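# Set the spice jar upright on the desk

## Task

Get the spice jar standing upright on the desk with its cap on top, then open the gripper and back the robot away from it. The jar must stay up and not lean or topple, and it must stand by itself at the end, with no part of the robot holding it there.

## Robot and tools

ROBOT. TidyBot++: a wheeled base (0.54 m long, 0.50 m wide, 0.38 m tall) on four powered casters, carrying a single seven-joint arm that ends in a two-finger gripper. The shoulder sits 0.12 m ahead of the base centre and 0.68 m above the floor. There are two cameras. base_camera is fixed to the base, looks forward and slightly down, and gives 644x364 images. wrist_camera is a fisheye on the hand that looks along the fingers and gives 644x476 images. The arm begins folded with the hand pointing down, reaching up to 0.08 m past the base's front edge. A loose object may occasionally get a brief nudge from outside.

FRAMES. The base frame has its origin on the floor below the base centre, with x forward, y to the left and z up. hand_pose is reported in this frame and marks the point midway between the finger pads. Its own z axis runs out along the fingers, and the pads close along its y axis. base_odometry is measured from where the base stood when the scene began. Heading is positive to the left and runs from -3.142 to 3.142. Wheel slip is counted as travel, so odometry drifts. base_tilt is in degrees, positive when leaning forward or to the right.

execute_actions. Arguments: "actions", a list holding either no action or exactly one action, and optionally "cameras". An empty list moves nothing and just returns the state and images.
- "base" takes exactly one key, and it is a relative move from where the base last reported itself. translate_m: metres, forward positive, -2 to 2. strafe_m: metres sideways, left positive, -2 to 2. rotate_rad: radians, counter-clockwise from above positive, -6.3 to 6.3.
- "joints" is one object keyed by joint name, and its values are absolute targets, not offsets. The angles are in radians:
  - joint_1_rad: any angle. It turns the whole arm about vertical; positive is clockwise from above, the opposite of rotate_rad.
  - joint_2_rad (shoulder): -2.249 to 2.249.
  - joint_3_rad: any angle, nominally 3.14.
  - joint_4_rad (elbow): -2.579 to 2.579.
  - joint_5_rad: any angle.
  - joint_6_rad (wrist): -2.099 to 2.099.
  - joint_7_rad: any angle. It rolls the hand; with the hand down, positive is counter-clockwise from above, and at 1.57 the fingers open toward the robot's left and right.
  - gripper_pos: 0 (open, pad gap about 85 mm) to 1 (closed). The gap is roughly 85*(1-gripper_pos) mm.
  Joints that accept any angle take the shorter way round, so send steps of less than half a turn. A joint or the base that an action leaves out may still be pushing toward its earlier target.
- "speeds" optionally caps the top speed for this action only: translate_m and strafe_m 0.05 to 0.5 m/s, rotate_rad 0.1 to 1.57 rad/s. The maxima are the defaults.
- A base move needing more than 8.667 s is refused. So is any unknown key or out-of-range value, and then nothing moves. No action runs longer than 15 s.
- "cameras" takes a list of "base_camera", "wrist_camera" or "all". Leaving it out or passing null gives all cameras; [] gives none.
If a result reports a stop, any later motion, wait or finish calls in the same reply are skipped.

ARM GEOMETRY. Segment lengths: upper arm 0.42 m, forearm 0.31 m, hand 0.31 m. Take joint_1_rad=0, joint_3_rad=3.14 and joint_5_rad=0, so the arm moves in the x-z plane. The segment tilts from vertical (positive leaning forward) are then: upper arm = j2, forearm = j2-j4, hand = j2-j4-j6. The hand point's forward offset from the shoulder is the sum of L*sin(tilt) over the segments, and its height offset is the sum of L*cos(tilt). With the hand pointing straight down it can reach at most about 0.94 m above the floor, and only near the base. Closed fingertips reach about 20 mm beyond the hand point.

wait: seconds 0 to 10. It commands nothing and returns the state and images.
zoom_image: camera (base_camera or wrist_camera) and region [x0, y0, x1, y1] in pixels, measured from the top-left corner, at most 504x504. It zooms into that camera's latest full image.
read_manual: returns only licence texts and is of no use for the task.
finished_scene: pass the current scene number. It is final, and its result tells whether the goal was met, so the jar must already be standing freely.

RESULT LINES. base_status and joint_status describe the last accepted action:
- done: reached. For the base this means only that the wheels turned the commanded amount, which can be true even when it was blocked.
- off_target: came to rest away from the target and may still be pushing.
- contact_stop / time_out: the old target is dropped and the part holds where it stopped.
- "joint command not followed" plus "cause:": the arm's targets were withheld because the move would make the arm hit itself. Joints then show not_followed, and those targets may be retried later. No check stops the arm from hitting the base.
on_its_own lists motion you did not command. For the gripper, at 1 "done" means it is empty, while "off_target" means something is held. motor_effort gives percentages with the action's peak in brackets. It is noisy, and higher effort means harder pushing. joint_positions gives readings, and Motor temperatures lists one value per arm joint. A MOTOR HOT warning comes at 60 °C. At 75 °C an OVER-TEMPERATURE FAULT makes the arm sag, and the affected keys report limit_stop_at_motor_heat; resend those targets. "ARM HIT" means a hard hit against the base or the arm itself. A torque fault freezes the arm and gripper for 10 s and skips the rest of the call.

PRACTICAL. Joint friction often leaves the hand 1 to 2 cm off. To correct, send each joint its last command plus (wanted angle minus read angle). Trust the camera images over hand_pose. A held load makes the arm sag. While holding something, never command a joint to its current reading. Use the friction correction instead. Do not drive the base while the arm is caught on something high, since the robot can tip. Sideways force on a raised hand can also lift wheels. Avoid drops, slams, hard pushes and knocking the jar over. Open the gripper and pull clear before finishing.

Each tool is called after "Request:" as name([rows], argument=value, ...), one row to a line, values as JSON.

## Session

Request:
execute_actions(actions=[])

Scene clock: 0.00 s.
Motor temperatures (°C, as the motors report them): [37 35 34 35 37 49 47]
base_odometry: x=+0.000 y=+0.000 heading=+0.000 (m, m, rad; odometry frame)
base_tilt: forward=-0.5 right=-0.2 (deg)
base_status: not commanded
joint_positions: joint_1_rad=+0.007 joint_2_rad=-0.340 joint_3_rad=+3.169 joint_4_rad=-2.499 joint_5_rad=-0.020 joint_6_rad=-0.893 joint_7_rad=+1.603 gripper_pos=+0.000
joint_status: not commanded
motor_effort: joint_1_rad=-1 joint_2_rad=-2 joint_3_rad=+0 joint_4_rad=+15 joint_5_rad=+0 joint_6_rad=+1 joint_7_rad=+0 (%)
hand_pose: x=+0.2686 y=+0.0021 z=+0.5943 quat_wxyz=(-0.011, +0.999, -0.006, +0.045) (m; base frame)
pictures: base_camera, wrist_camera
Images, in order (width x height): base_camera 644x364, wrist_camera 644x476.

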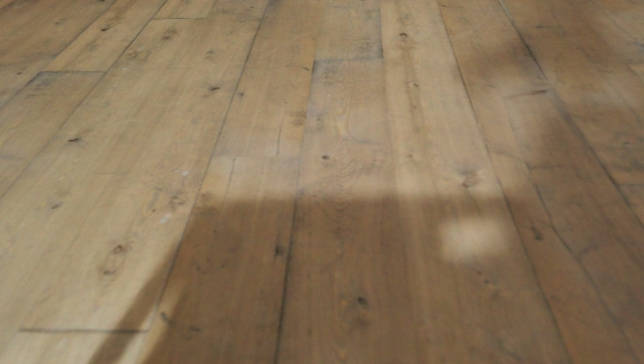

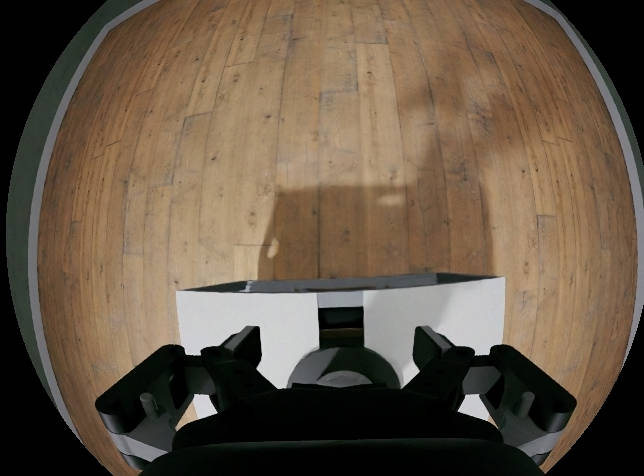

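Request:
execute_actions([
  {"joints": {"joint_6_rad": 0.15}, "base": {"rotate_rad": 3.14}},
])

Scene clock: 5.17 s.
Motor temperatures (°C, as the motors report them): [37 35 34 35 37 49 47]
base_odometry: x=+0.000 y=+0.000 heading=+3.139 (m, m, rad; odometry frame)
base_tilt: forward=-0.5 right=-0.2 (deg)
base_status: done
joint_positions: joint_1_rad=+0.007 joint_2_rad=-0.340 joint_3_rad=+3.169 joint_4_rad=-2.496 joint_5_rad=-0.020 joint_6_rad=+0.145 joint_7_rad=+1.603 gripper_pos=+0.000
joint_status: all done
motor_effort: joint_1_rad=-1(1) joint_2_rad=-6(7) joint_3_rad=+0(1) joint_4_rad=+19(19) joint_5_rad=+0(1) joint_6_rad=+7(8) joint_7_rad=+0(0) (%)
hand_pose: x=+0.5225 y=-0.0133 z=+0.7723 quat_wxyz=(+0.009, +0.844, -0.012, +0.536) (m; base frame)
pictures: base_camera, wrist_camera
camera_calibration (this result's frames):
wrist_camera: T_world_to_cam=[[0.0137812, -0.999778, 0.0159225, -0.0276585], [-0.410022, -0.0201741, -0.911852, 0.977509], [0.911971, 0.00603778, -0.410209, -0.0310457], [0, 0, 0, 1]] pos_world=[0.429494, -0.00774465, 0.879049]
Images, in order (width x height): base_camera 644x364, wrist_camera 644x476.

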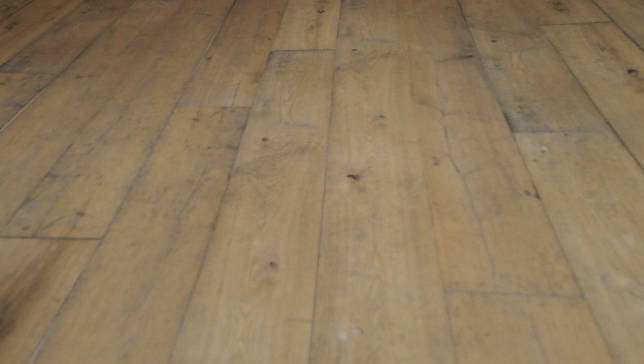

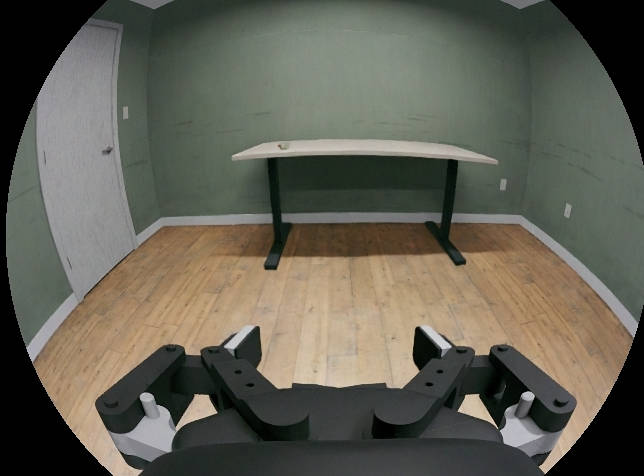

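Request:
zoom_image(camera="wrist_camera", region=[220, 120, 360, 200])

Region (220, 120, 360, 200) of wrist_camera's 644x476 image, scaled by 3.600; it fills the top 288 rows of this view, and the rest is white.

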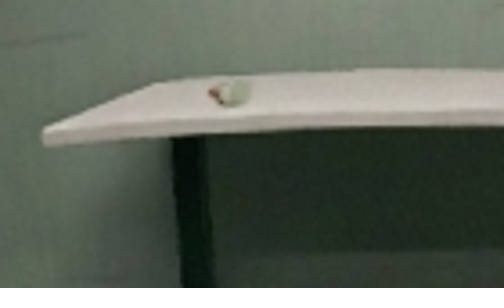

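Request:
execute_actions([
  {"joints": {"joint_2_rad": -0.2, "joint_4_rad": -1.6, "joint_6_rad": -0.9}, "base": {"translate_m": 1.0}},
])

Scene clock: 27.77 s.
Motor temperatures (°C, as the motors report them): [37 35 34 35 37 49 47]
base_odometry: x=-1.000 y=+0.001 heading=+3.140 (m, m, rad; odometry frame)
base_tilt: forward=-0.5 right=-0.2 (deg)
base_status: done
joint_positions: joint_1_rad=+0.007 joint_2_rad=-0.208 joint_3_rad=+3.169 joint_4_rad=-1.615 joint_5_rad=-0.020 joint_6_rad=-0.872 joint_7_rad=+1.603 gripper_pos=+0.000
joint_status: all done
motor_effort: joint_1_rad=+0(1) joint_2_rad=-13(16) joint_3_rad=+0(0) joint_4_rad=+21(23) joint_5_rad=+0(0) joint_6_rad=+6(8) joint_7_rad=+0(1) (%)
hand_pose: x=+0.5788 y=-0.0106 z=+0.9425 quat_wxyz=(+0.001, +0.908, -0.004, +0.418) (m; base frame)
pictures: base_camera, wrist_camera
camera_calibration (this result's frames):
wrist_camera: T_world_to_cam=[[0.0358698, -0.999356, -0.000188151, -0.0260386], [-0.636261, -0.0226921, -0.77114, 1.15406], [0.770639, 0.0277804, -0.636666, 0.282854], [0, 0, 0, 1]] pos_world=[0.517239, -0.00769158, 1.07002]
Images, in order (width x height): base_camera 644x364, wrist_camera 644x476.

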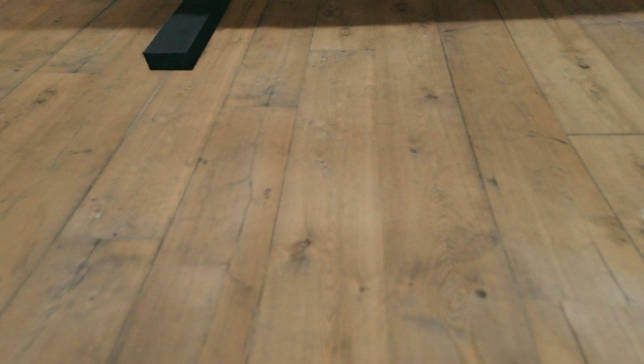

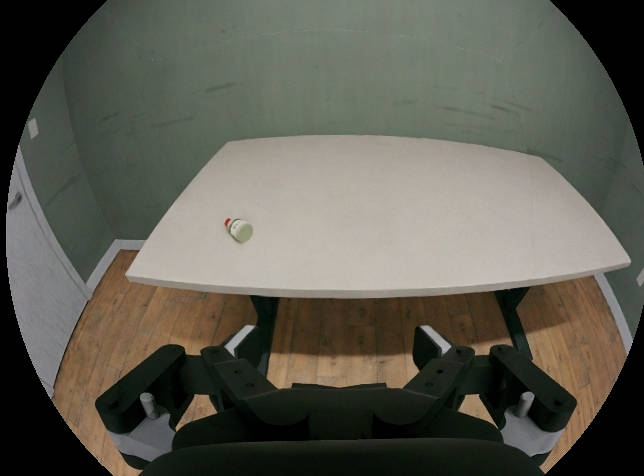

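Request:
zoom_image(camera="wrist_camera", region=[200, 190, 300, 270])

Region (200, 190, 300, 270) of wrist_camera's 644x476 image, scaled by 5.040; it fills the top 403 rows of this view, and the rest is white.

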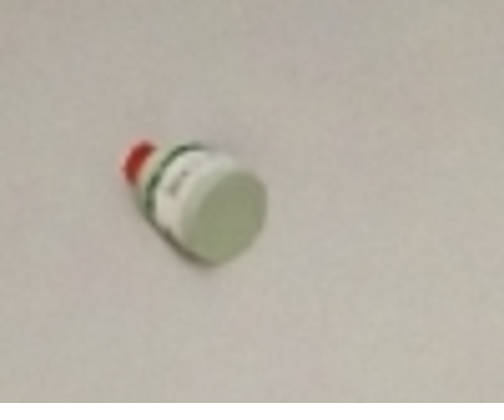

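Request:
zoom_image(camera="wrist_camera", region=[110, 230, 290, 330])

Request:
zoom_image(camera="base_camera", region=[100, 0, 300, 100])

Region (110, 230, 290, 330) of wrist_camera's 644x476 image, scaled by 2.800.

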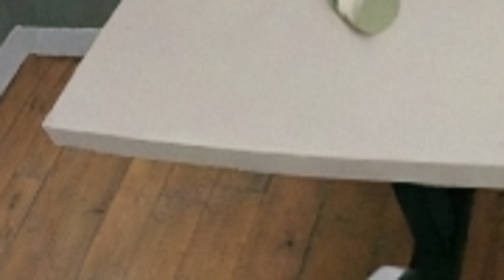

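Region (100, 0, 300, 100) of base_camera's 644x364 image, scaled by 2.520.

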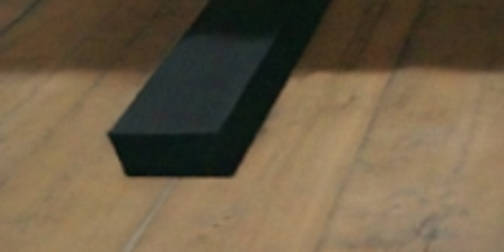

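Request:
execute_actions([
  {"joints": {"joint_1_rad": -0.45, "joint_2_rad": 0.36, "joint_4_rad": -0.88, "joint_6_rad": -1.90, "joint_7_rad": 1.95}, "base": {"translate_m": 0.4}},
])

Scene clock: 61.90 s.
Motor temperatures (°C, as the motors report them): [37 35 34 36 37 49 47]
base_odometry: x=-1.400 y=+0.000 heading=+3.141 (m, m, rad; odometry frame)
base_tilt: forward=-0.5 right=-0.2 (deg)
base_status: done
joint_positions: joint_1_rad=-0.432 joint_2_rad=+0.356 joint_3_rad=+3.169 joint_4_rad=-0.898 joint_5_rad=-0.020 joint_6_rad=-1.870 joint_7_rad=+1.910 gripper_pos=+0.000
joint_status: all done
motor_effort: joint_1_rad=+0(1) joint_2_rad=-30(33) joint_3_rad=+0(1) joint_4_rad=+16(22) joint_5_rad=+0(1) joint_6_rad=+0(7) joint_7_rad=+0(1) (%)
hand_pose: x=+0.5296 y=+0.1867 z=+0.8626 quat_wxyz=(-0.005, +0.930, +0.367, +0.008) (m; base frame)
pictures: base_camera, wrist_camera
camera_calibration (this result's frames):
wrist_camera: T_world_to_cam=[[0.704756, -0.708516, -0.0363852, -0.204432], [-0.70945, -0.703774, -0.0371964, 0.598499], [0.000747316, 0.0520279, -0.998645, 0.979897], [0, 0, 0, 1]] pos_world=[0.567947, 0.225382, 0.993393]
Images, in order (width x height): base_camera 644x364, wrist_camera 644x476.

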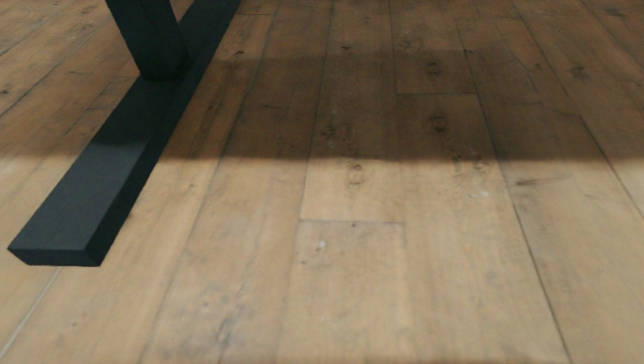

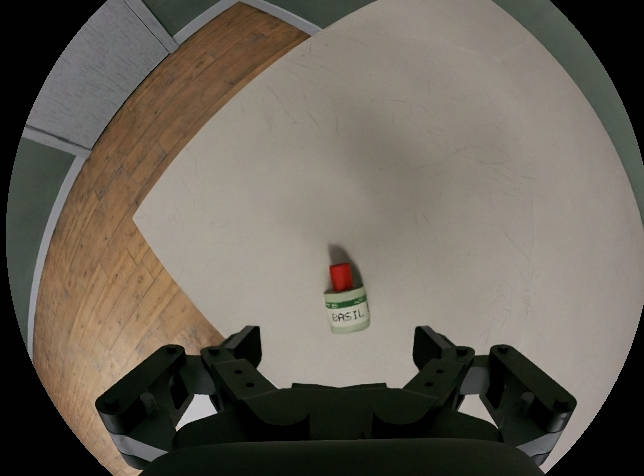

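Request:
zoom_image(camera="wrist_camera", region=[280, 240, 420, 360])

Region (280, 240, 420, 360) of wrist_camera's 644x476 image, scaled by 3.600; it fills the top 432 rows of this view, and the rest is white.

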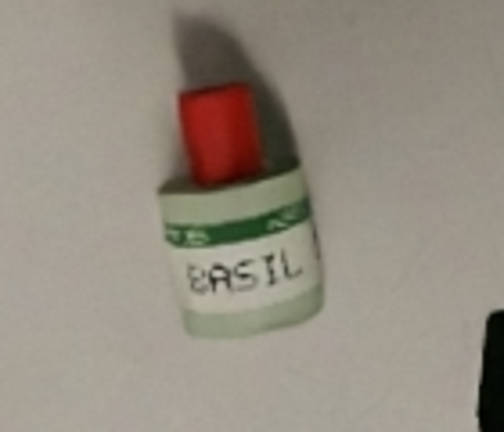

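Request:
execute_actions([
  {"joints": {"joint_1_rad": -0.655, "joint_2_rad": 0.422, "joint_4_rad": -1.07, "joint_5_rad": 0.15, "joint_6_rad": -2.075, "joint_7_rad": 1.99}, "base": {"translate_m": 0.1}},
])

Scene clock: 130.57 s.
Motor temperatures (°C, as the motors report them): [37 36 34 36 37 49 47]
base_odometry: x=-1.500 y=+0.000 heading=-3.141 (m, m, rad; odometry frame)
base_tilt: forward=-0.5 right=-0.2 (deg)
base_status: done
joint_positions: joint_1_rad=-0.638 joint_2_rad=+0.424 joint_3_rad=+3.169 joint_4_rad=-1.057 joint_5_rad=+0.120 joint_6_rad=-2.045 joint_7_rad=+1.949 gripper_pos=+0.000
joint_status: all done
motor_effort: joint_1_rad=-1(2) joint_2_rad=-31(34) joint_3_rad=+0(0) joint_4_rad=+15(17) joint_5_rad=+1(1) joint_6_rad=-3(3) joint_7_rad=+0(1) (%)
hand_pose: x=+0.4387 y=+0.1877 z=+0.8070 quat_wxyz=(+0.085, +0.870, +0.450, -0.182) (m; base frame)
pictures: base_camera, wrist_camera
camera_calibration (this result's frames):
wrist_camera: T_world_to_cam=[[0.821249, -0.56751, -0.0590164, -0.20093], [-0.508433, -0.774826, 0.375688, 0.124594], [-0.258934, -0.278527, -0.924865, 1.04084], [0, 0, 0, 1]] pos_world=[0.497871, 0.272412, 0.903972]
Images, in order (width x height): base_camera 644x364, wrist_camera 644x476.

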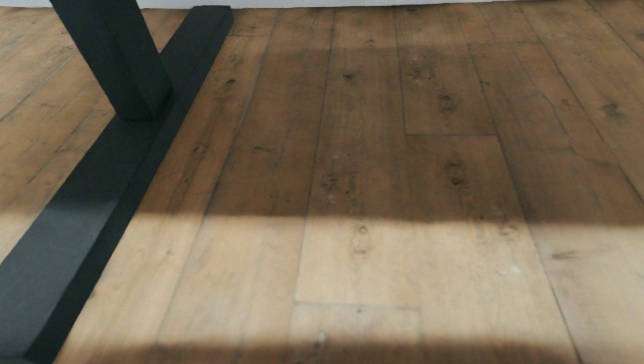

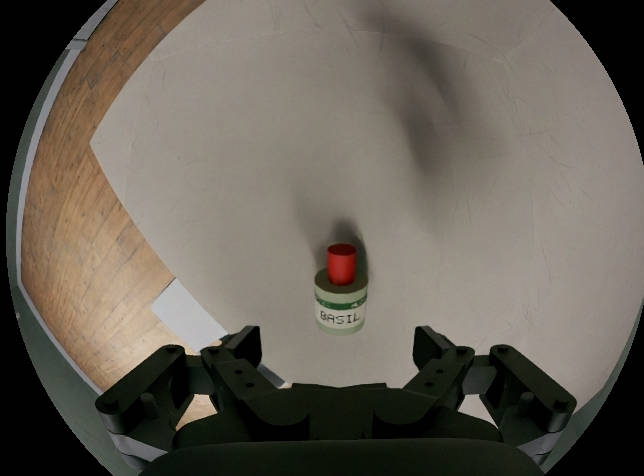

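Request:
zoom_image(camera="wrist_camera", region=[270, 230, 410, 350])

Region (270, 230, 410, 350) of wrist_camera's 644x476 image, scaled by 3.600; it fills the top 432 rows of this view, and the rest is white.

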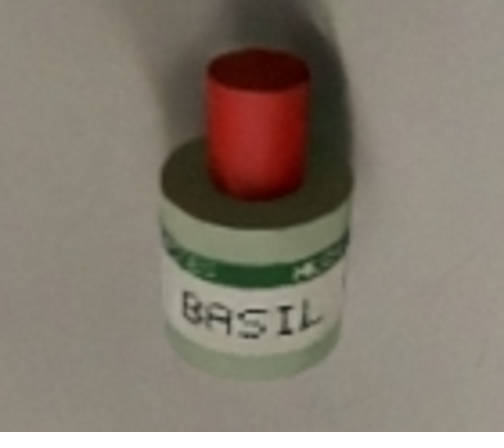

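Request:
execute_actions([
  {"joints": {"joint_4_rad": -1.244, "joint_6_rad": -1.88}},
], cameras=["wrist_camera"])

Scene clock: 153.50 s.
Motor temperatures (°C, as the motors report them): [37 36 34 36 37 49 47]
base_odometry: x=-1.500 y=+0.000 heading=-3.141 (m, m, rad; odometry frame)
base_tilt: forward=-0.5 right=-0.2 (deg)
base_status: not commanded
joint_positions: joint_1_rad=-0.638 joint_2_rad=+0.424 joint_3_rad=+3.169 joint_4_rad=-1.228 joint_5_rad=+0.120 joint_6_rad=-1.907 joint_7_rad=+1.949 gripper_pos=+0.000
joint_status: all done
motor_effort: joint_1_rad=-1(0) joint_2_rad=-30(32) joint_3_rad=+0(0) joint_4_rad=+15(16) joint_5_rad=+1(1) joint_6_rad=-4(4) joint_7_rad=-1(0) (%)
hand_pose: x=+0.4330 y=+0.1806 z=+0.7575 quat_wxyz=(+0.089, +0.863, +0.457, -0.198) (m; base frame)
pictures: wrist_camera
camera_calibration (this result's frames):
wrist_camera: T_world_to_cam=[[0.82851, -0.55547, -0.0708834, -0.19955], [-0.485114, -0.775206, 0.404624, 0.10278], [-0.279706, -0.300849, -0.911732, 0.9946], [0, 0, 0, 1]] pos_world=[0.493385, 0.268056, 0.851076]
Images, in order (width x height): wrist_camera 644x476.

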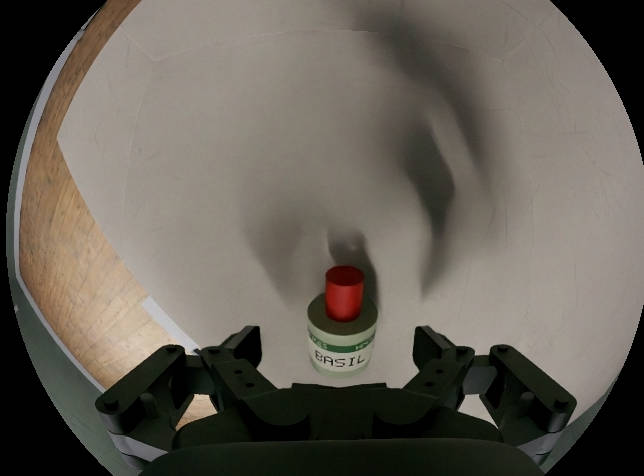

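Request:
execute_actions([
  {"joints": {"joint_6_rad": -1.855}},
], cameras=["wrist_camera"])

Request:
zoom_image(camera="wrist_camera", region=[210, 250, 470, 400])

Scene clock: 157.67 s.
Motor temperatures (°C, as the motors report them): [37 37 34 36 37 49 47]
base_odometry: x=-1.500 y=+0.000 heading=-3.141 (m, m, rad; odometry frame)
base_tilt: forward=-0.5 right=-0.2 (deg)
base_status: not commanded
joint_positions: joint_1_rad=-0.638 joint_2_rad=+0.424 joint_3_rad=+3.169 joint_4_rad=-1.228 joint_5_rad=+0.120 joint_6_rad=-1.882 joint_7_rad=+1.949 gripper_pos=+0.000
joint_status: all done
motor_effort: joint_1_rad=+0(1) joint_2_rad=-30(31) joint_3_rad=+0(0) joint_4_rad=+15(15) joint_5_rad=+1(1) joint_6_rad=-3(3) joint_7_rad=-1(0) (%)
hand_pose: x=+0.4389 y=+0.1844 z=+0.7545 quat_wxyz=(+0.087, +0.865, +0.458, -0.186) (m; base frame)
pictures: wrist_camera
camera_calibration (this result's frames):
wrist_camera: T_world_to_cam=[[0.831621, -0.551842, -0.0622654, -0.21114], [-0.49046, -0.782419, 0.383756, 0.129273], [-0.26049, -0.288601, -0.921333, 0.991221], [0, 0, 0, 1]] pos_world=[0.497195, 0.270697, 0.850489]
Images, in order (width x height): wrist_camera 644x476.

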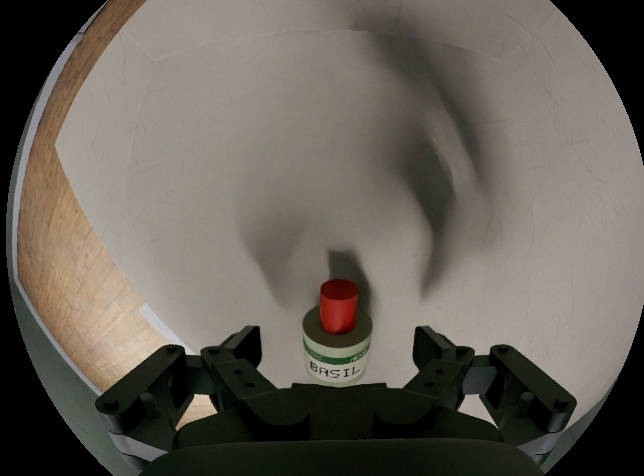

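Region (210, 250, 470, 400) of wrist_camera's 644x476 image, scaled by 1.938; it fills the top 291 rows of this view, and the rest is white.

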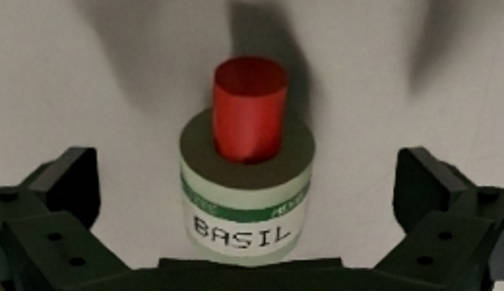

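Request:
zoom_image(camera="wrist_camera", region=[285, 270, 395, 390])

Region (285, 270, 395, 390) of wrist_camera's 644x476 image, scaled by 4.200; it fills the left 462 columns of this view, and the rest is white.

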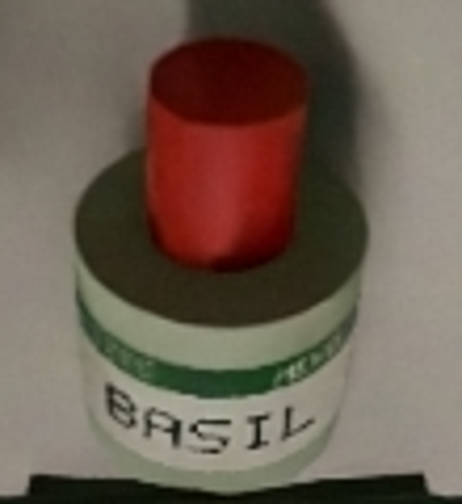

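Request:
execute_actions([
  {"joints": {"joint_2_rad": 0.432, "joint_4_rad": -1.262, "gripper_pos": 0.4}},
], cameras=["wrist_camera"])

Request:
zoom_image(camera="wrist_camera", region=[240, 260, 440, 400])

Scene clock: 181.67 s.
Motor temperatures (°C, as the motors report them): [37 37 34 36 37 49 47]
base_odometry: x=-1.500 y=+0.000 heading=-3.141 (m, m, rad; odometry frame)
base_tilt: forward=-0.5 right=-0.2 (deg)
base_status: not commanded
joint_positions: joint_1_rad=-0.638 joint_2_rad=+0.424 joint_3_rad=+3.169 joint_4_rad=-1.246 joint_5_rad=+0.120 joint_6_rad=-1.882 joint_7_rad=+1.949 gripper_pos=+0.400
joint_status: all done
motor_effort: joint_1_rad=+0(1) joint_2_rad=-30(31) joint_3_rad=+0(0) joint_4_rad=+15(15) joint_5_rad=+1(1) joint_6_rad=-4(4) joint_7_rad=-1(0) (%)
hand_pose: x=+0.4343 y=+0.1811 z=+0.7510 quat_wxyz=(+0.088, +0.863, +0.458, -0.194) (m; base frame)
pictures: wrist_camera
camera_calibration (this result's frames):
wrist_camera: T_world_to_cam=[[0.830539, -0.552692, -0.0688165, -0.203794], [-0.484824, -0.778246, 0.399098, 0.111044], [-0.274135, -0.298103, -0.914322, 0.988259], [0, 0, 0, 1]] pos_world=[0.494012, 0.268387, 0.845245]
Images, in order (width x height): wrist_camera 644x476.

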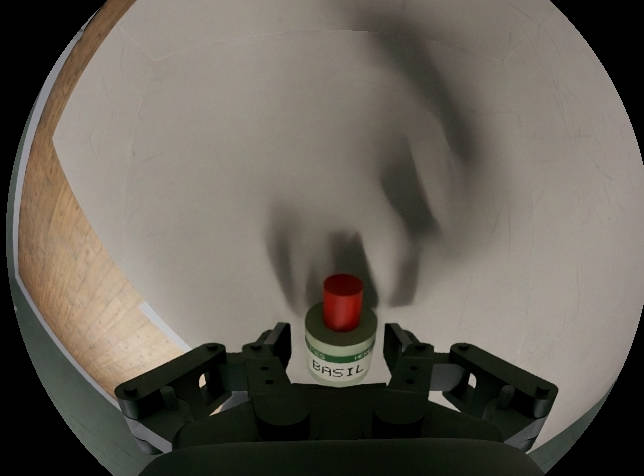

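Region (240, 260, 440, 400) of wrist_camera's 644x476 image, scaled by 2.520; it fills the top 353 rows of this view, and the rest is white.

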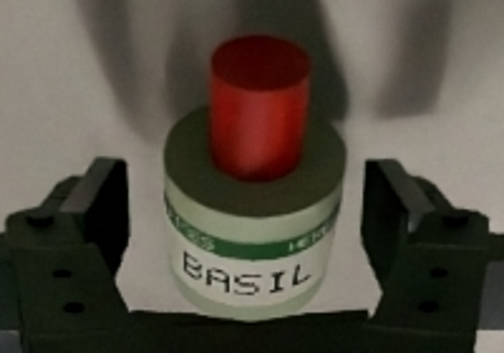

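Request:
execute_actions([
  {"joints": {"joint_2_rad": 0.447}},
], cameras=["wrist_camera"])

Request:
zoom_image(camera="wrist_camera", region=[240, 260, 440, 400])

Scene clock: 187.60 s.
Motor temperatures (°C, as the motors report them): [37 37 34 36 37 49 47]
base_odometry: x=-1.500 y=+0.000 heading=-3.141 (m, m, rad; odometry frame)
base_tilt: forward=-0.5 right=-0.2 (deg)
base_status: not commanded
joint_positions: joint_1_rad=-0.638 joint_2_rad=+0.430 joint_3_rad=+3.169 joint_4_rad=-1.246 joint_5_rad=+0.120 joint_6_rad=-1.882 joint_7_rad=+1.949 gripper_pos=+0.400
joint_status: all done
motor_effort: joint_1_rad=+0(1) joint_2_rad=-31(32) joint_3_rad=+0(0) joint_4_rad=+15(15) joint_5_rad=+0(0) joint_6_rad=-3(4) joint_7_rad=+0(1) (%)
hand_pose: x=+0.4347 y=+0.1813 z=+0.7487 quat_wxyz=(+0.089, +0.862, +0.458, -0.198) (m; base frame)
pictures: wrist_camera
camera_calibration (this result's frames):
wrist_camera: T_world_to_cam=[[0.830177, -0.55296, -0.0709971, -0.202265], [-0.482741, -0.776703, 0.404591, 0.107051], [-0.278866, -0.301609, -0.911738, 0.98706], [0, 0, 0, 1]] pos_world=[0.494851, 0.269009, 0.842268]
Images, in order (width x height): wrist_camera 644x476.

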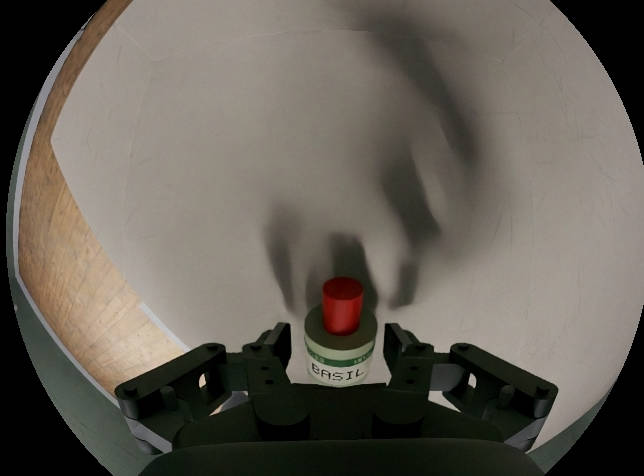

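Region (240, 260, 440, 400) of wrist_camera's 644x476 image, scaled by 2.520; it fills the top 353 rows of this view, and the rest is white.

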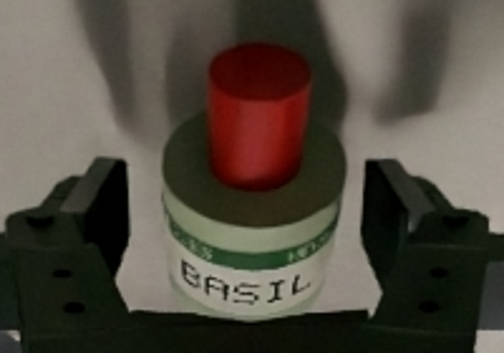

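Request:
execute_actions([
  {"joints": {"joint_2_rad": 0.46}},
], cameras=[])

Request:
execute_actions([
  {"joints": {"gripper_pos": 1.0}},
], cameras=["wrist_camera"])

Scene clock: 192.33 s.
Motor temperatures (°C, as the motors report them): [37 37 34 36 37 49 47]
base_odometry: x=-1.500 y=+0.000 heading=-3.141 (m, m, rad; odometry frame)
base_tilt: forward=-0.5 right=-0.2 (deg)
base_status: not commanded
joint_positions: joint_1_rad=-0.638 joint_2_rad=+0.441 joint_3_rad=+3.169 joint_4_rad=-1.246 joint_5_rad=+0.120 joint_6_rad=-1.882 joint_7_rad=+1.949 gripper_pos=+0.400
joint_status: all done
motor_effort: joint_1_rad=-1(1) joint_2_rad=-31(32) joint_3_rad=+0(0) joint_4_rad=+15(15) joint_5_rad=+1(1) joint_6_rad=-4(4) joint_7_rad=+0(1) (%)
hand_pose: x=+0.4352 y=+0.1817 z=+0.7449 quat_wxyz=(+0.090, +0.861, +0.458, -0.203) (m; base frame)
pictures: none
No camera images: the call's "cameras" was empty. Leave "cameras" out to get every camera's image.

Scene clock: 193.20 s.
Motor temperatures (°C, as the motors report them): [37 37 34 36 37 49 47]
base_odometry: x=-1.500 y=+0.000 heading=-3.141 (m, m, rad; odometry frame)
base_tilt: forward=-0.5 right=-0.2 (deg)
base_status: not commanded
joint_positions: joint_1_rad=-0.639 joint_2_rad=+0.440 joint_3_rad=+3.169 joint_4_rad=-1.246 joint_5_rad=+0.121 joint_6_rad=-1.882 joint_7_rad=+1.949 gripper_pos=+0.607
joint_status: gripper_pos off_target (ended at +0.607, target +1.000)
motor_effort: joint_1_rad=+0(1) joint_2_rad=-28(31) joint_3_rad=+0(0) joint_4_rad=+12(14) joint_5_rad=+0(1) joint_6_rad=-2(4) joint_7_rad=+1(0) (%)
hand_pose: x=+0.4353 y=+0.1817 z=+0.7454 quat_wxyz=(+0.090, +0.861, +0.458, -0.202) (m; base frame)
pictures: wrist_camera
camera_calibration (this result's frames):
wrist_camera: T_world_to_cam=[[0.830346, -0.552487, -0.0726922, -0.201699], [-0.479271, -0.774602, 0.412663, 0.101046], [-0.284298, -0.307814, -0.907979, 0.9851], [0, 0, 0, 1]] pos_world=[0.49597, 0.270061, 0.83809]
Images, in order (width x height): wrist_camera 644x476.

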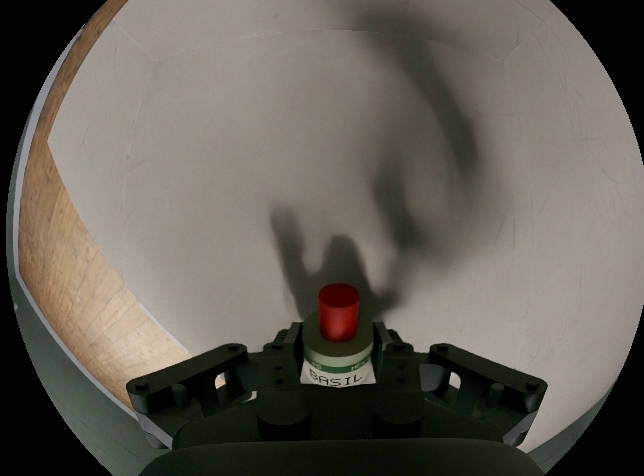

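Request:
execute_actions([
  {"joints": {"joint_2_rad": 0.22}},
], cameras=["wrist_camera"])

Scene clock: 210.47 s.
Motor temperatures (°C, as the motors report them): [37 37 34 36 37 49 47]
base_odometry: x=-1.500 y=+0.000 heading=-3.141 (m, m, rad; odometry frame)
base_tilt: forward=-0.5 right=-0.2 (deg)
base_status: not commanded
joint_positions: joint_1_rad=-0.639 joint_2_rad=+0.219 joint_3_rad=+3.169 joint_4_rad=-1.252 joint_5_rad=+0.121 joint_6_rad=-1.881 joint_7_rad=+1.949 gripper_pos=+0.607
joint_status: all done
motor_effort: joint_1_rad=-1(0) joint_2_rad=-24(34) joint_3_rad=+0(0) joint_4_rad=+16(16) joint_5_rad=+2(1) joint_6_rad=-2(4) joint_7_rad=+0(0) (%)
hand_pose: x=+0.4159 y=+0.1674 z=+0.8217 quat_wxyz=(+0.074, +0.879, +0.461, -0.097) (m; base frame)
pictures: wrist_camera
camera_calibration (this result's frames):
wrist_camera: T_world_to_cam=[[0.836586, -0.547835, 0.000982942, -0.251913], [-0.534334, -0.815572, 0.222103, 0.235508], [-0.120874, -0.186333, -0.975023, 1.0112], [0, 0, 0, 1]] pos_world=[0.458815, 0.242488, 0.933887]
Images, in order (width x height): wrist_camera 644x476.

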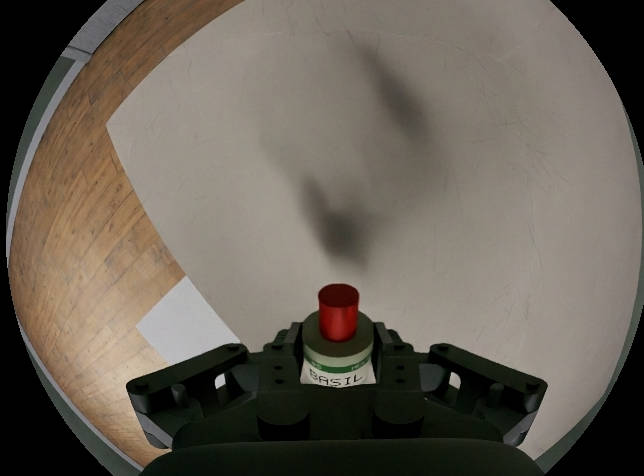

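Request:
execute_actions([
  {"joints": {"joint_1_rad": -0.1, "joint_5_rad": -0.03, "joint_6_rad": -0.32, "joint_7_rad": 1.535}},
], cameras=[])

Request:
execute_actions([
  {"joints": {"joint_4_rad": -1.96, "joint_6_rad": 0.175}},
], cameras=["wrist_camera"])

Scene clock: 223.63 s.
Motor temperatures (°C, as the motors report them): [37 37 34 36 37 49 47]
base_odometry: x=-1.500 y=+0.000 heading=-3.141 (m, m, rad; odometry frame)
base_tilt: forward=-0.5 right=-0.2 (deg)
base_status: not commanded
joint_positions: joint_1_rad=-0.108 joint_2_rad=+0.219 joint_3_rad=+3.169 joint_4_rad=-1.252 joint_5_rad=+0.002 joint_6_rad=-0.342 joint_7_rad=+1.574 gripper_pos=+0.607
joint_status: all done
motor_effort: joint_1_rad=-1(2) joint_2_rad=-31(31) joint_3_rad=+0(2) joint_4_rad=+23(23) joint_5_rad=+1(1) joint_6_rad=+9(9) joint_7_rad=+0(0) (%)
hand_pose: x=+0.8231 y=+0.0608 z=+1.0491 quat_wxyz=(-0.021, +0.787, +0.036, +0.616) (m; base frame)
pictures: none
No camera images: the call's "cameras" was empty. Leave "cameras" out to get every camera's image.

Scene clock: 225.60 s.
Motor temperatures (°C, as the motors report them): [37 37 34 36 37 49 47]
base_odometry: x=-1.500 y=+0.000 heading=-3.141 (m, m, rad; odometry frame)
base_tilt: forward=-0.5 right=-0.2 (deg)
base_status: not commanded
joint_positions: joint_1_rad=-0.108 joint_2_rad=+0.219 joint_3_rad=+3.169 joint_4_rad=-1.946 joint_5_rad=+0.002 joint_6_rad=+0.143 joint_7_rad=+1.574 gripper_pos=+0.607
joint_status: all done
motor_effort: joint_1_rad=-1(1) joint_2_rad=-28(31) joint_3_rad=+0(0) joint_4_rad=+19(22) joint_5_rad=+0(0) joint_6_rad=+8(8) joint_7_rad=+0(1) (%)
hand_pose: x=+0.7490 y=+0.0535 z=+0.7806 quat_wxyz=(-0.018, +0.847, +0.038, +0.531) (m; base frame)
pictures: wrist_camera
camera_calibration (this result's frames):
wrist_camera: T_world_to_cam=[[0.126923, -0.99166, 0.0223895, -0.05437], [-0.414943, -0.073584, -0.906867, 1.08194], [0.900951, 0.105812, -0.420822, -0.223404], [0, 0, 0, 1]] pos_world=[0.657121, 0.0493358, 0.888379]
Images, in order (width x height): wrist_camera 644x476.

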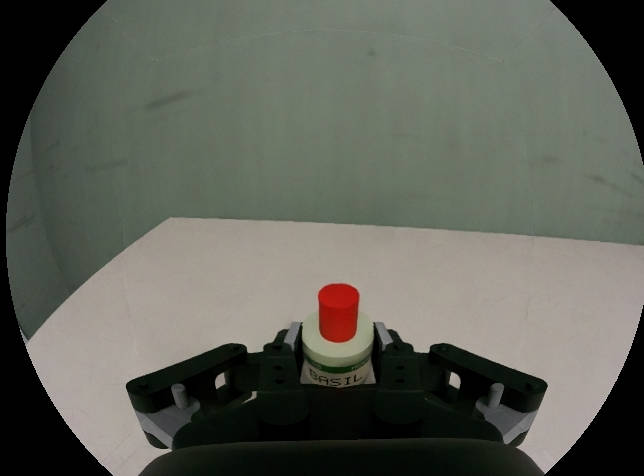

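Request:
execute_actions([
  {"joints": {"joint_4_rad": -2.03, "joint_6_rad": 0.25}},
], cameras=["wrist_camera"])

Scene clock: 232.00 s.
Motor temperatures (°C, as the motors report them): [37 37 34 36 37 49 47]
base_odometry: x=-1.500 y=+0.000 heading=-3.141 (m, m, rad; odometry frame)
base_tilt: forward=-0.5 right=-0.2 (deg)
base_status: not commanded
joint_positions: joint_1_rad=-0.108 joint_2_rad=+0.219 joint_3_rad=+3.169 joint_4_rad=-2.020 joint_5_rad=+0.002 joint_6_rad=+0.218 joint_7_rad=+1.574 gripper_pos=+0.607
joint_status: all done
motor_effort: joint_1_rad=+0(0) joint_2_rad=-27(28) joint_3_rad=+0(0) joint_4_rad=+19(20) joint_5_rad=-1(0) joint_6_rad=+8(8) joint_7_rad=-1(0) (%)
hand_pose: x=+0.7357 y=+0.0523 z=+0.7626 quat_wxyz=(-0.018, +0.846, +0.038, +0.531) (m; base frame)
pictures: wrist_camera
camera_calibration (this result's frames):
wrist_camera: T_world_to_cam=[[0.126989, -0.991651, 0.0224075, -0.0534862], [-0.413152, -0.0734181, -0.907698, 1.05928], [0.901764, 0.10601, -0.419026, -0.220895], [0, 0, 0, 1]] pos_world=[0.64363, 0.0481475, 0.870139]
Images, in order (width x height): wrist_camera 644x476.

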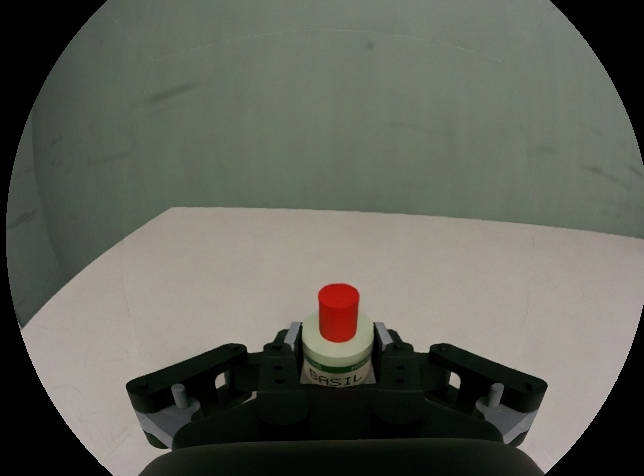

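Request:
execute_actions([
  {"joints": {"joint_4_rad": -2.064, "joint_6_rad": 0.286}},
], cameras=["wrist_camera"])

Scene clock: 234.93 s.
Motor temperatures (°C, as the motors report them): [37 37 34 36 37 49 47]
base_odometry: x=-1.500 y=+0.000 heading=-3.141 (m, m, rad; odometry frame)
base_tilt: forward=-0.5 right=-0.2 (deg)
base_status: not commanded
joint_positions: joint_1_rad=-0.108 joint_2_rad=+0.219 joint_3_rad=+3.169 joint_4_rad=-2.051 joint_5_rad=+0.002 joint_6_rad=+0.256 joint_7_rad=+1.574 gripper_pos=+0.607
joint_status: all done
motor_effort: joint_1_rad=-1(1) joint_2_rad=-27(27) joint_3_rad=+0(0) joint_4_rad=+19(20) joint_5_rad=-1(0) joint_6_rad=+8(8) joint_7_rad=+0(0) (%)
hand_pose: x=+0.7301 y=+0.0518 z=+0.7563 quat_wxyz=(-0.018, +0.845, +0.038, +0.534) (m; base frame)
pictures: wrist_camera
camera_calibration (this result's frames):
wrist_camera: T_world_to_cam=[[0.126949, -0.991651, 0.0226122, -0.0532299], [-0.408355, -0.0730247, -0.909897, 1.04933], [0.903952, 0.106277, -0.414217, -0.223671], [0, 0, 0, 1]] pos_world=[0.637447, 0.0476128, 0.863342]
Images, in order (width x height): wrist_camera 644x476.

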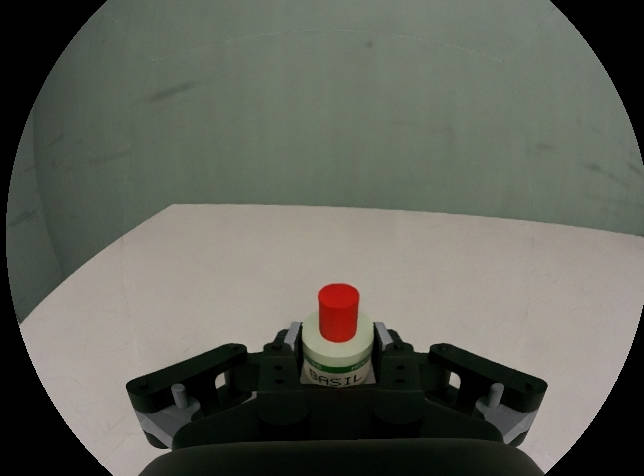

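Request:
execute_actions([
  {"joints": {"joint_4_rad": -2.1, "joint_6_rad": 0.318}},
], cameras=["wrist_camera"])

Scene clock: 238.03 s.
Motor temperatures (°C, as the motors report them): [37 37 34 36 37 49 47]
base_odometry: x=-1.500 y=+0.000 heading=-3.141 (m, m, rad; odometry frame)
base_tilt: forward=-0.5 right=-0.2 (deg)
base_status: not commanded
joint_positions: joint_1_rad=-0.108 joint_2_rad=+0.219 joint_3_rad=+3.169 joint_4_rad=-2.077 joint_5_rad=+0.002 joint_6_rad=+0.297 joint_7_rad=+1.574 gripper_pos=+0.607
joint_status: all done
motor_effort: joint_1_rad=-1(1) joint_2_rad=-25(27) joint_3_rad=+0(0) joint_4_rad=+16(19) joint_5_rad=+0(0) joint_6_rad=+6(7) joint_7_rad=+0(0) (%)
hand_pose: x=+0.7271 y=+0.0516 z=+0.7549 quat_wxyz=(-0.018, +0.840, +0.038, +0.540) (m; base frame)
pictures: wrist_camera
camera_calibration (this result's frames):
wrist_camera: T_world_to_cam=[[0.126724, -0.991664, 0.0233003, -0.0534023], [-0.393722, -0.0718456, -0.916417, 1.04102], [0.910453, 0.106958, -0.399545, -0.23732], [0, 0, 0, 1]] pos_world=[0.632708, 0.0472187, 0.860433]
Images, in order (width x height): wrist_camera 644x476.

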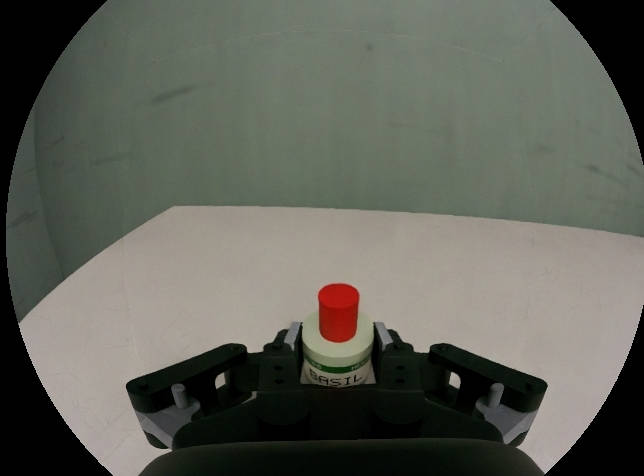

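Request:
execute_actions([
  {"joints": {"joint_4_rad": -2.085, "gripper_pos": 0.1}},
], cameras=["wrist_camera"])

Scene clock: 241.00 s.
Motor temperatures (°C, as the motors report them): [37 37 34 36 37 49 47]
base_odometry: x=-1.500 y=+0.000 heading=-3.141 (m, m, rad; odometry frame)
base_tilt: forward=-0.5 right=-0.2 (deg)
base_status: not commanded
joint_positions: joint_1_rad=-0.108 joint_2_rad=+0.219 joint_3_rad=+3.169 joint_4_rad=-2.077 joint_5_rad=+0.002 joint_6_rad=+0.297 joint_7_rad=+1.574 gripper_pos=+0.100
joint_status: all done
motor_effort: joint_1_rad=-1(1) joint_2_rad=-26(26) joint_3_rad=+0(0) joint_4_rad=+18(19) joint_5_rad=+0(0) joint_6_rad=+8(8) joint_7_rad=+0(0) (%)
hand_pose: x=+0.7271 y=+0.0516 z=+0.7548 quat_wxyz=(-0.018, +0.840, +0.038, +0.540) (m; base frame)
pictures: wrist_camera
camera_calibration (this result's frames):
wrist_camera: T_world_to_cam=[[0.126725, -0.991664, 0.0232975, -0.0533994], [-0.393779, -0.0718501, -0.916393, 1.041], [0.910428, 0.106955, -0.399602, -0.237252], [0, 0, 0, 1]] pos_world=[0.632694, 0.0472173, 0.860407]
Images, in order (width x height): wrist_camera 644x476.

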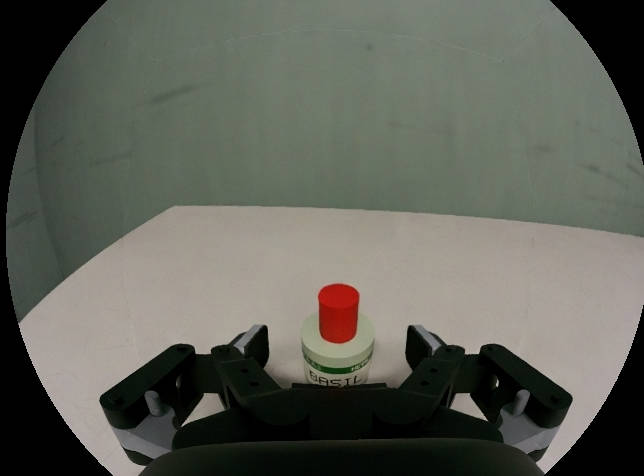

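Request:
execute_actions([
  {"joints": {"joint_2_rad": -0.2}, "base": {"translate_m": -0.5}},
], cameras=["wrist_camera"])

Scene clock: 246.70 s.
Motor temperatures (°C, as the motors report them): [37 37 34 36 37 49 47]
base_odometry: x=-1.000 y=+0.001 heading=-3.141 (m, m, rad; odometry frame)
base_tilt: forward=-0.5 right=-0.2 (deg)
base_status: done
joint_positions: joint_1_rad=-0.108 joint_2_rad=-0.193 joint_3_rad=+3.169 joint_4_rad=-2.077 joint_5_rad=+0.000 joint_6_rad=+0.297 joint_7_rad=+1.574 gripper_pos=+0.100
joint_status: all done
motor_effort: joint_1_rad=-1(2) joint_2_rad=-14(29) joint_3_rad=+0(2) joint_4_rad=+22(23) joint_5_rad=+0(0) joint_6_rad=+8(9) joint_7_rad=+0(0) (%)
hand_pose: x=+0.6472 y=+0.0427 z=+0.9930 quat_wxyz=(-0.029, +0.712, +0.028, +0.701) (m; base frame)
pictures: wrist_camera
camera_calibration (this result's frames):
wrist_camera: T_world_to_cam=[[0.115177, -0.992954, 0.0278587, -0.0546791], [0.00410348, -0.0275695, -0.999611, 1.05041], [0.993336, 0.115247, 0.000899174, -0.520184], [0, 0, 0, 1]] pos_world=[0.518705, 0.0346151, 1.05199]
Images, in order (width x height): wrist_camera 644x476.

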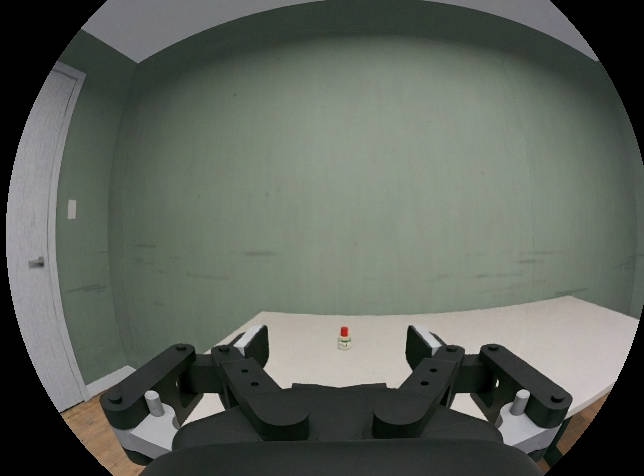

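The jar is standing upright and the arm is clear of the desk.

Request:
finished_scene(scene=1)

The scene is finished: the task was done.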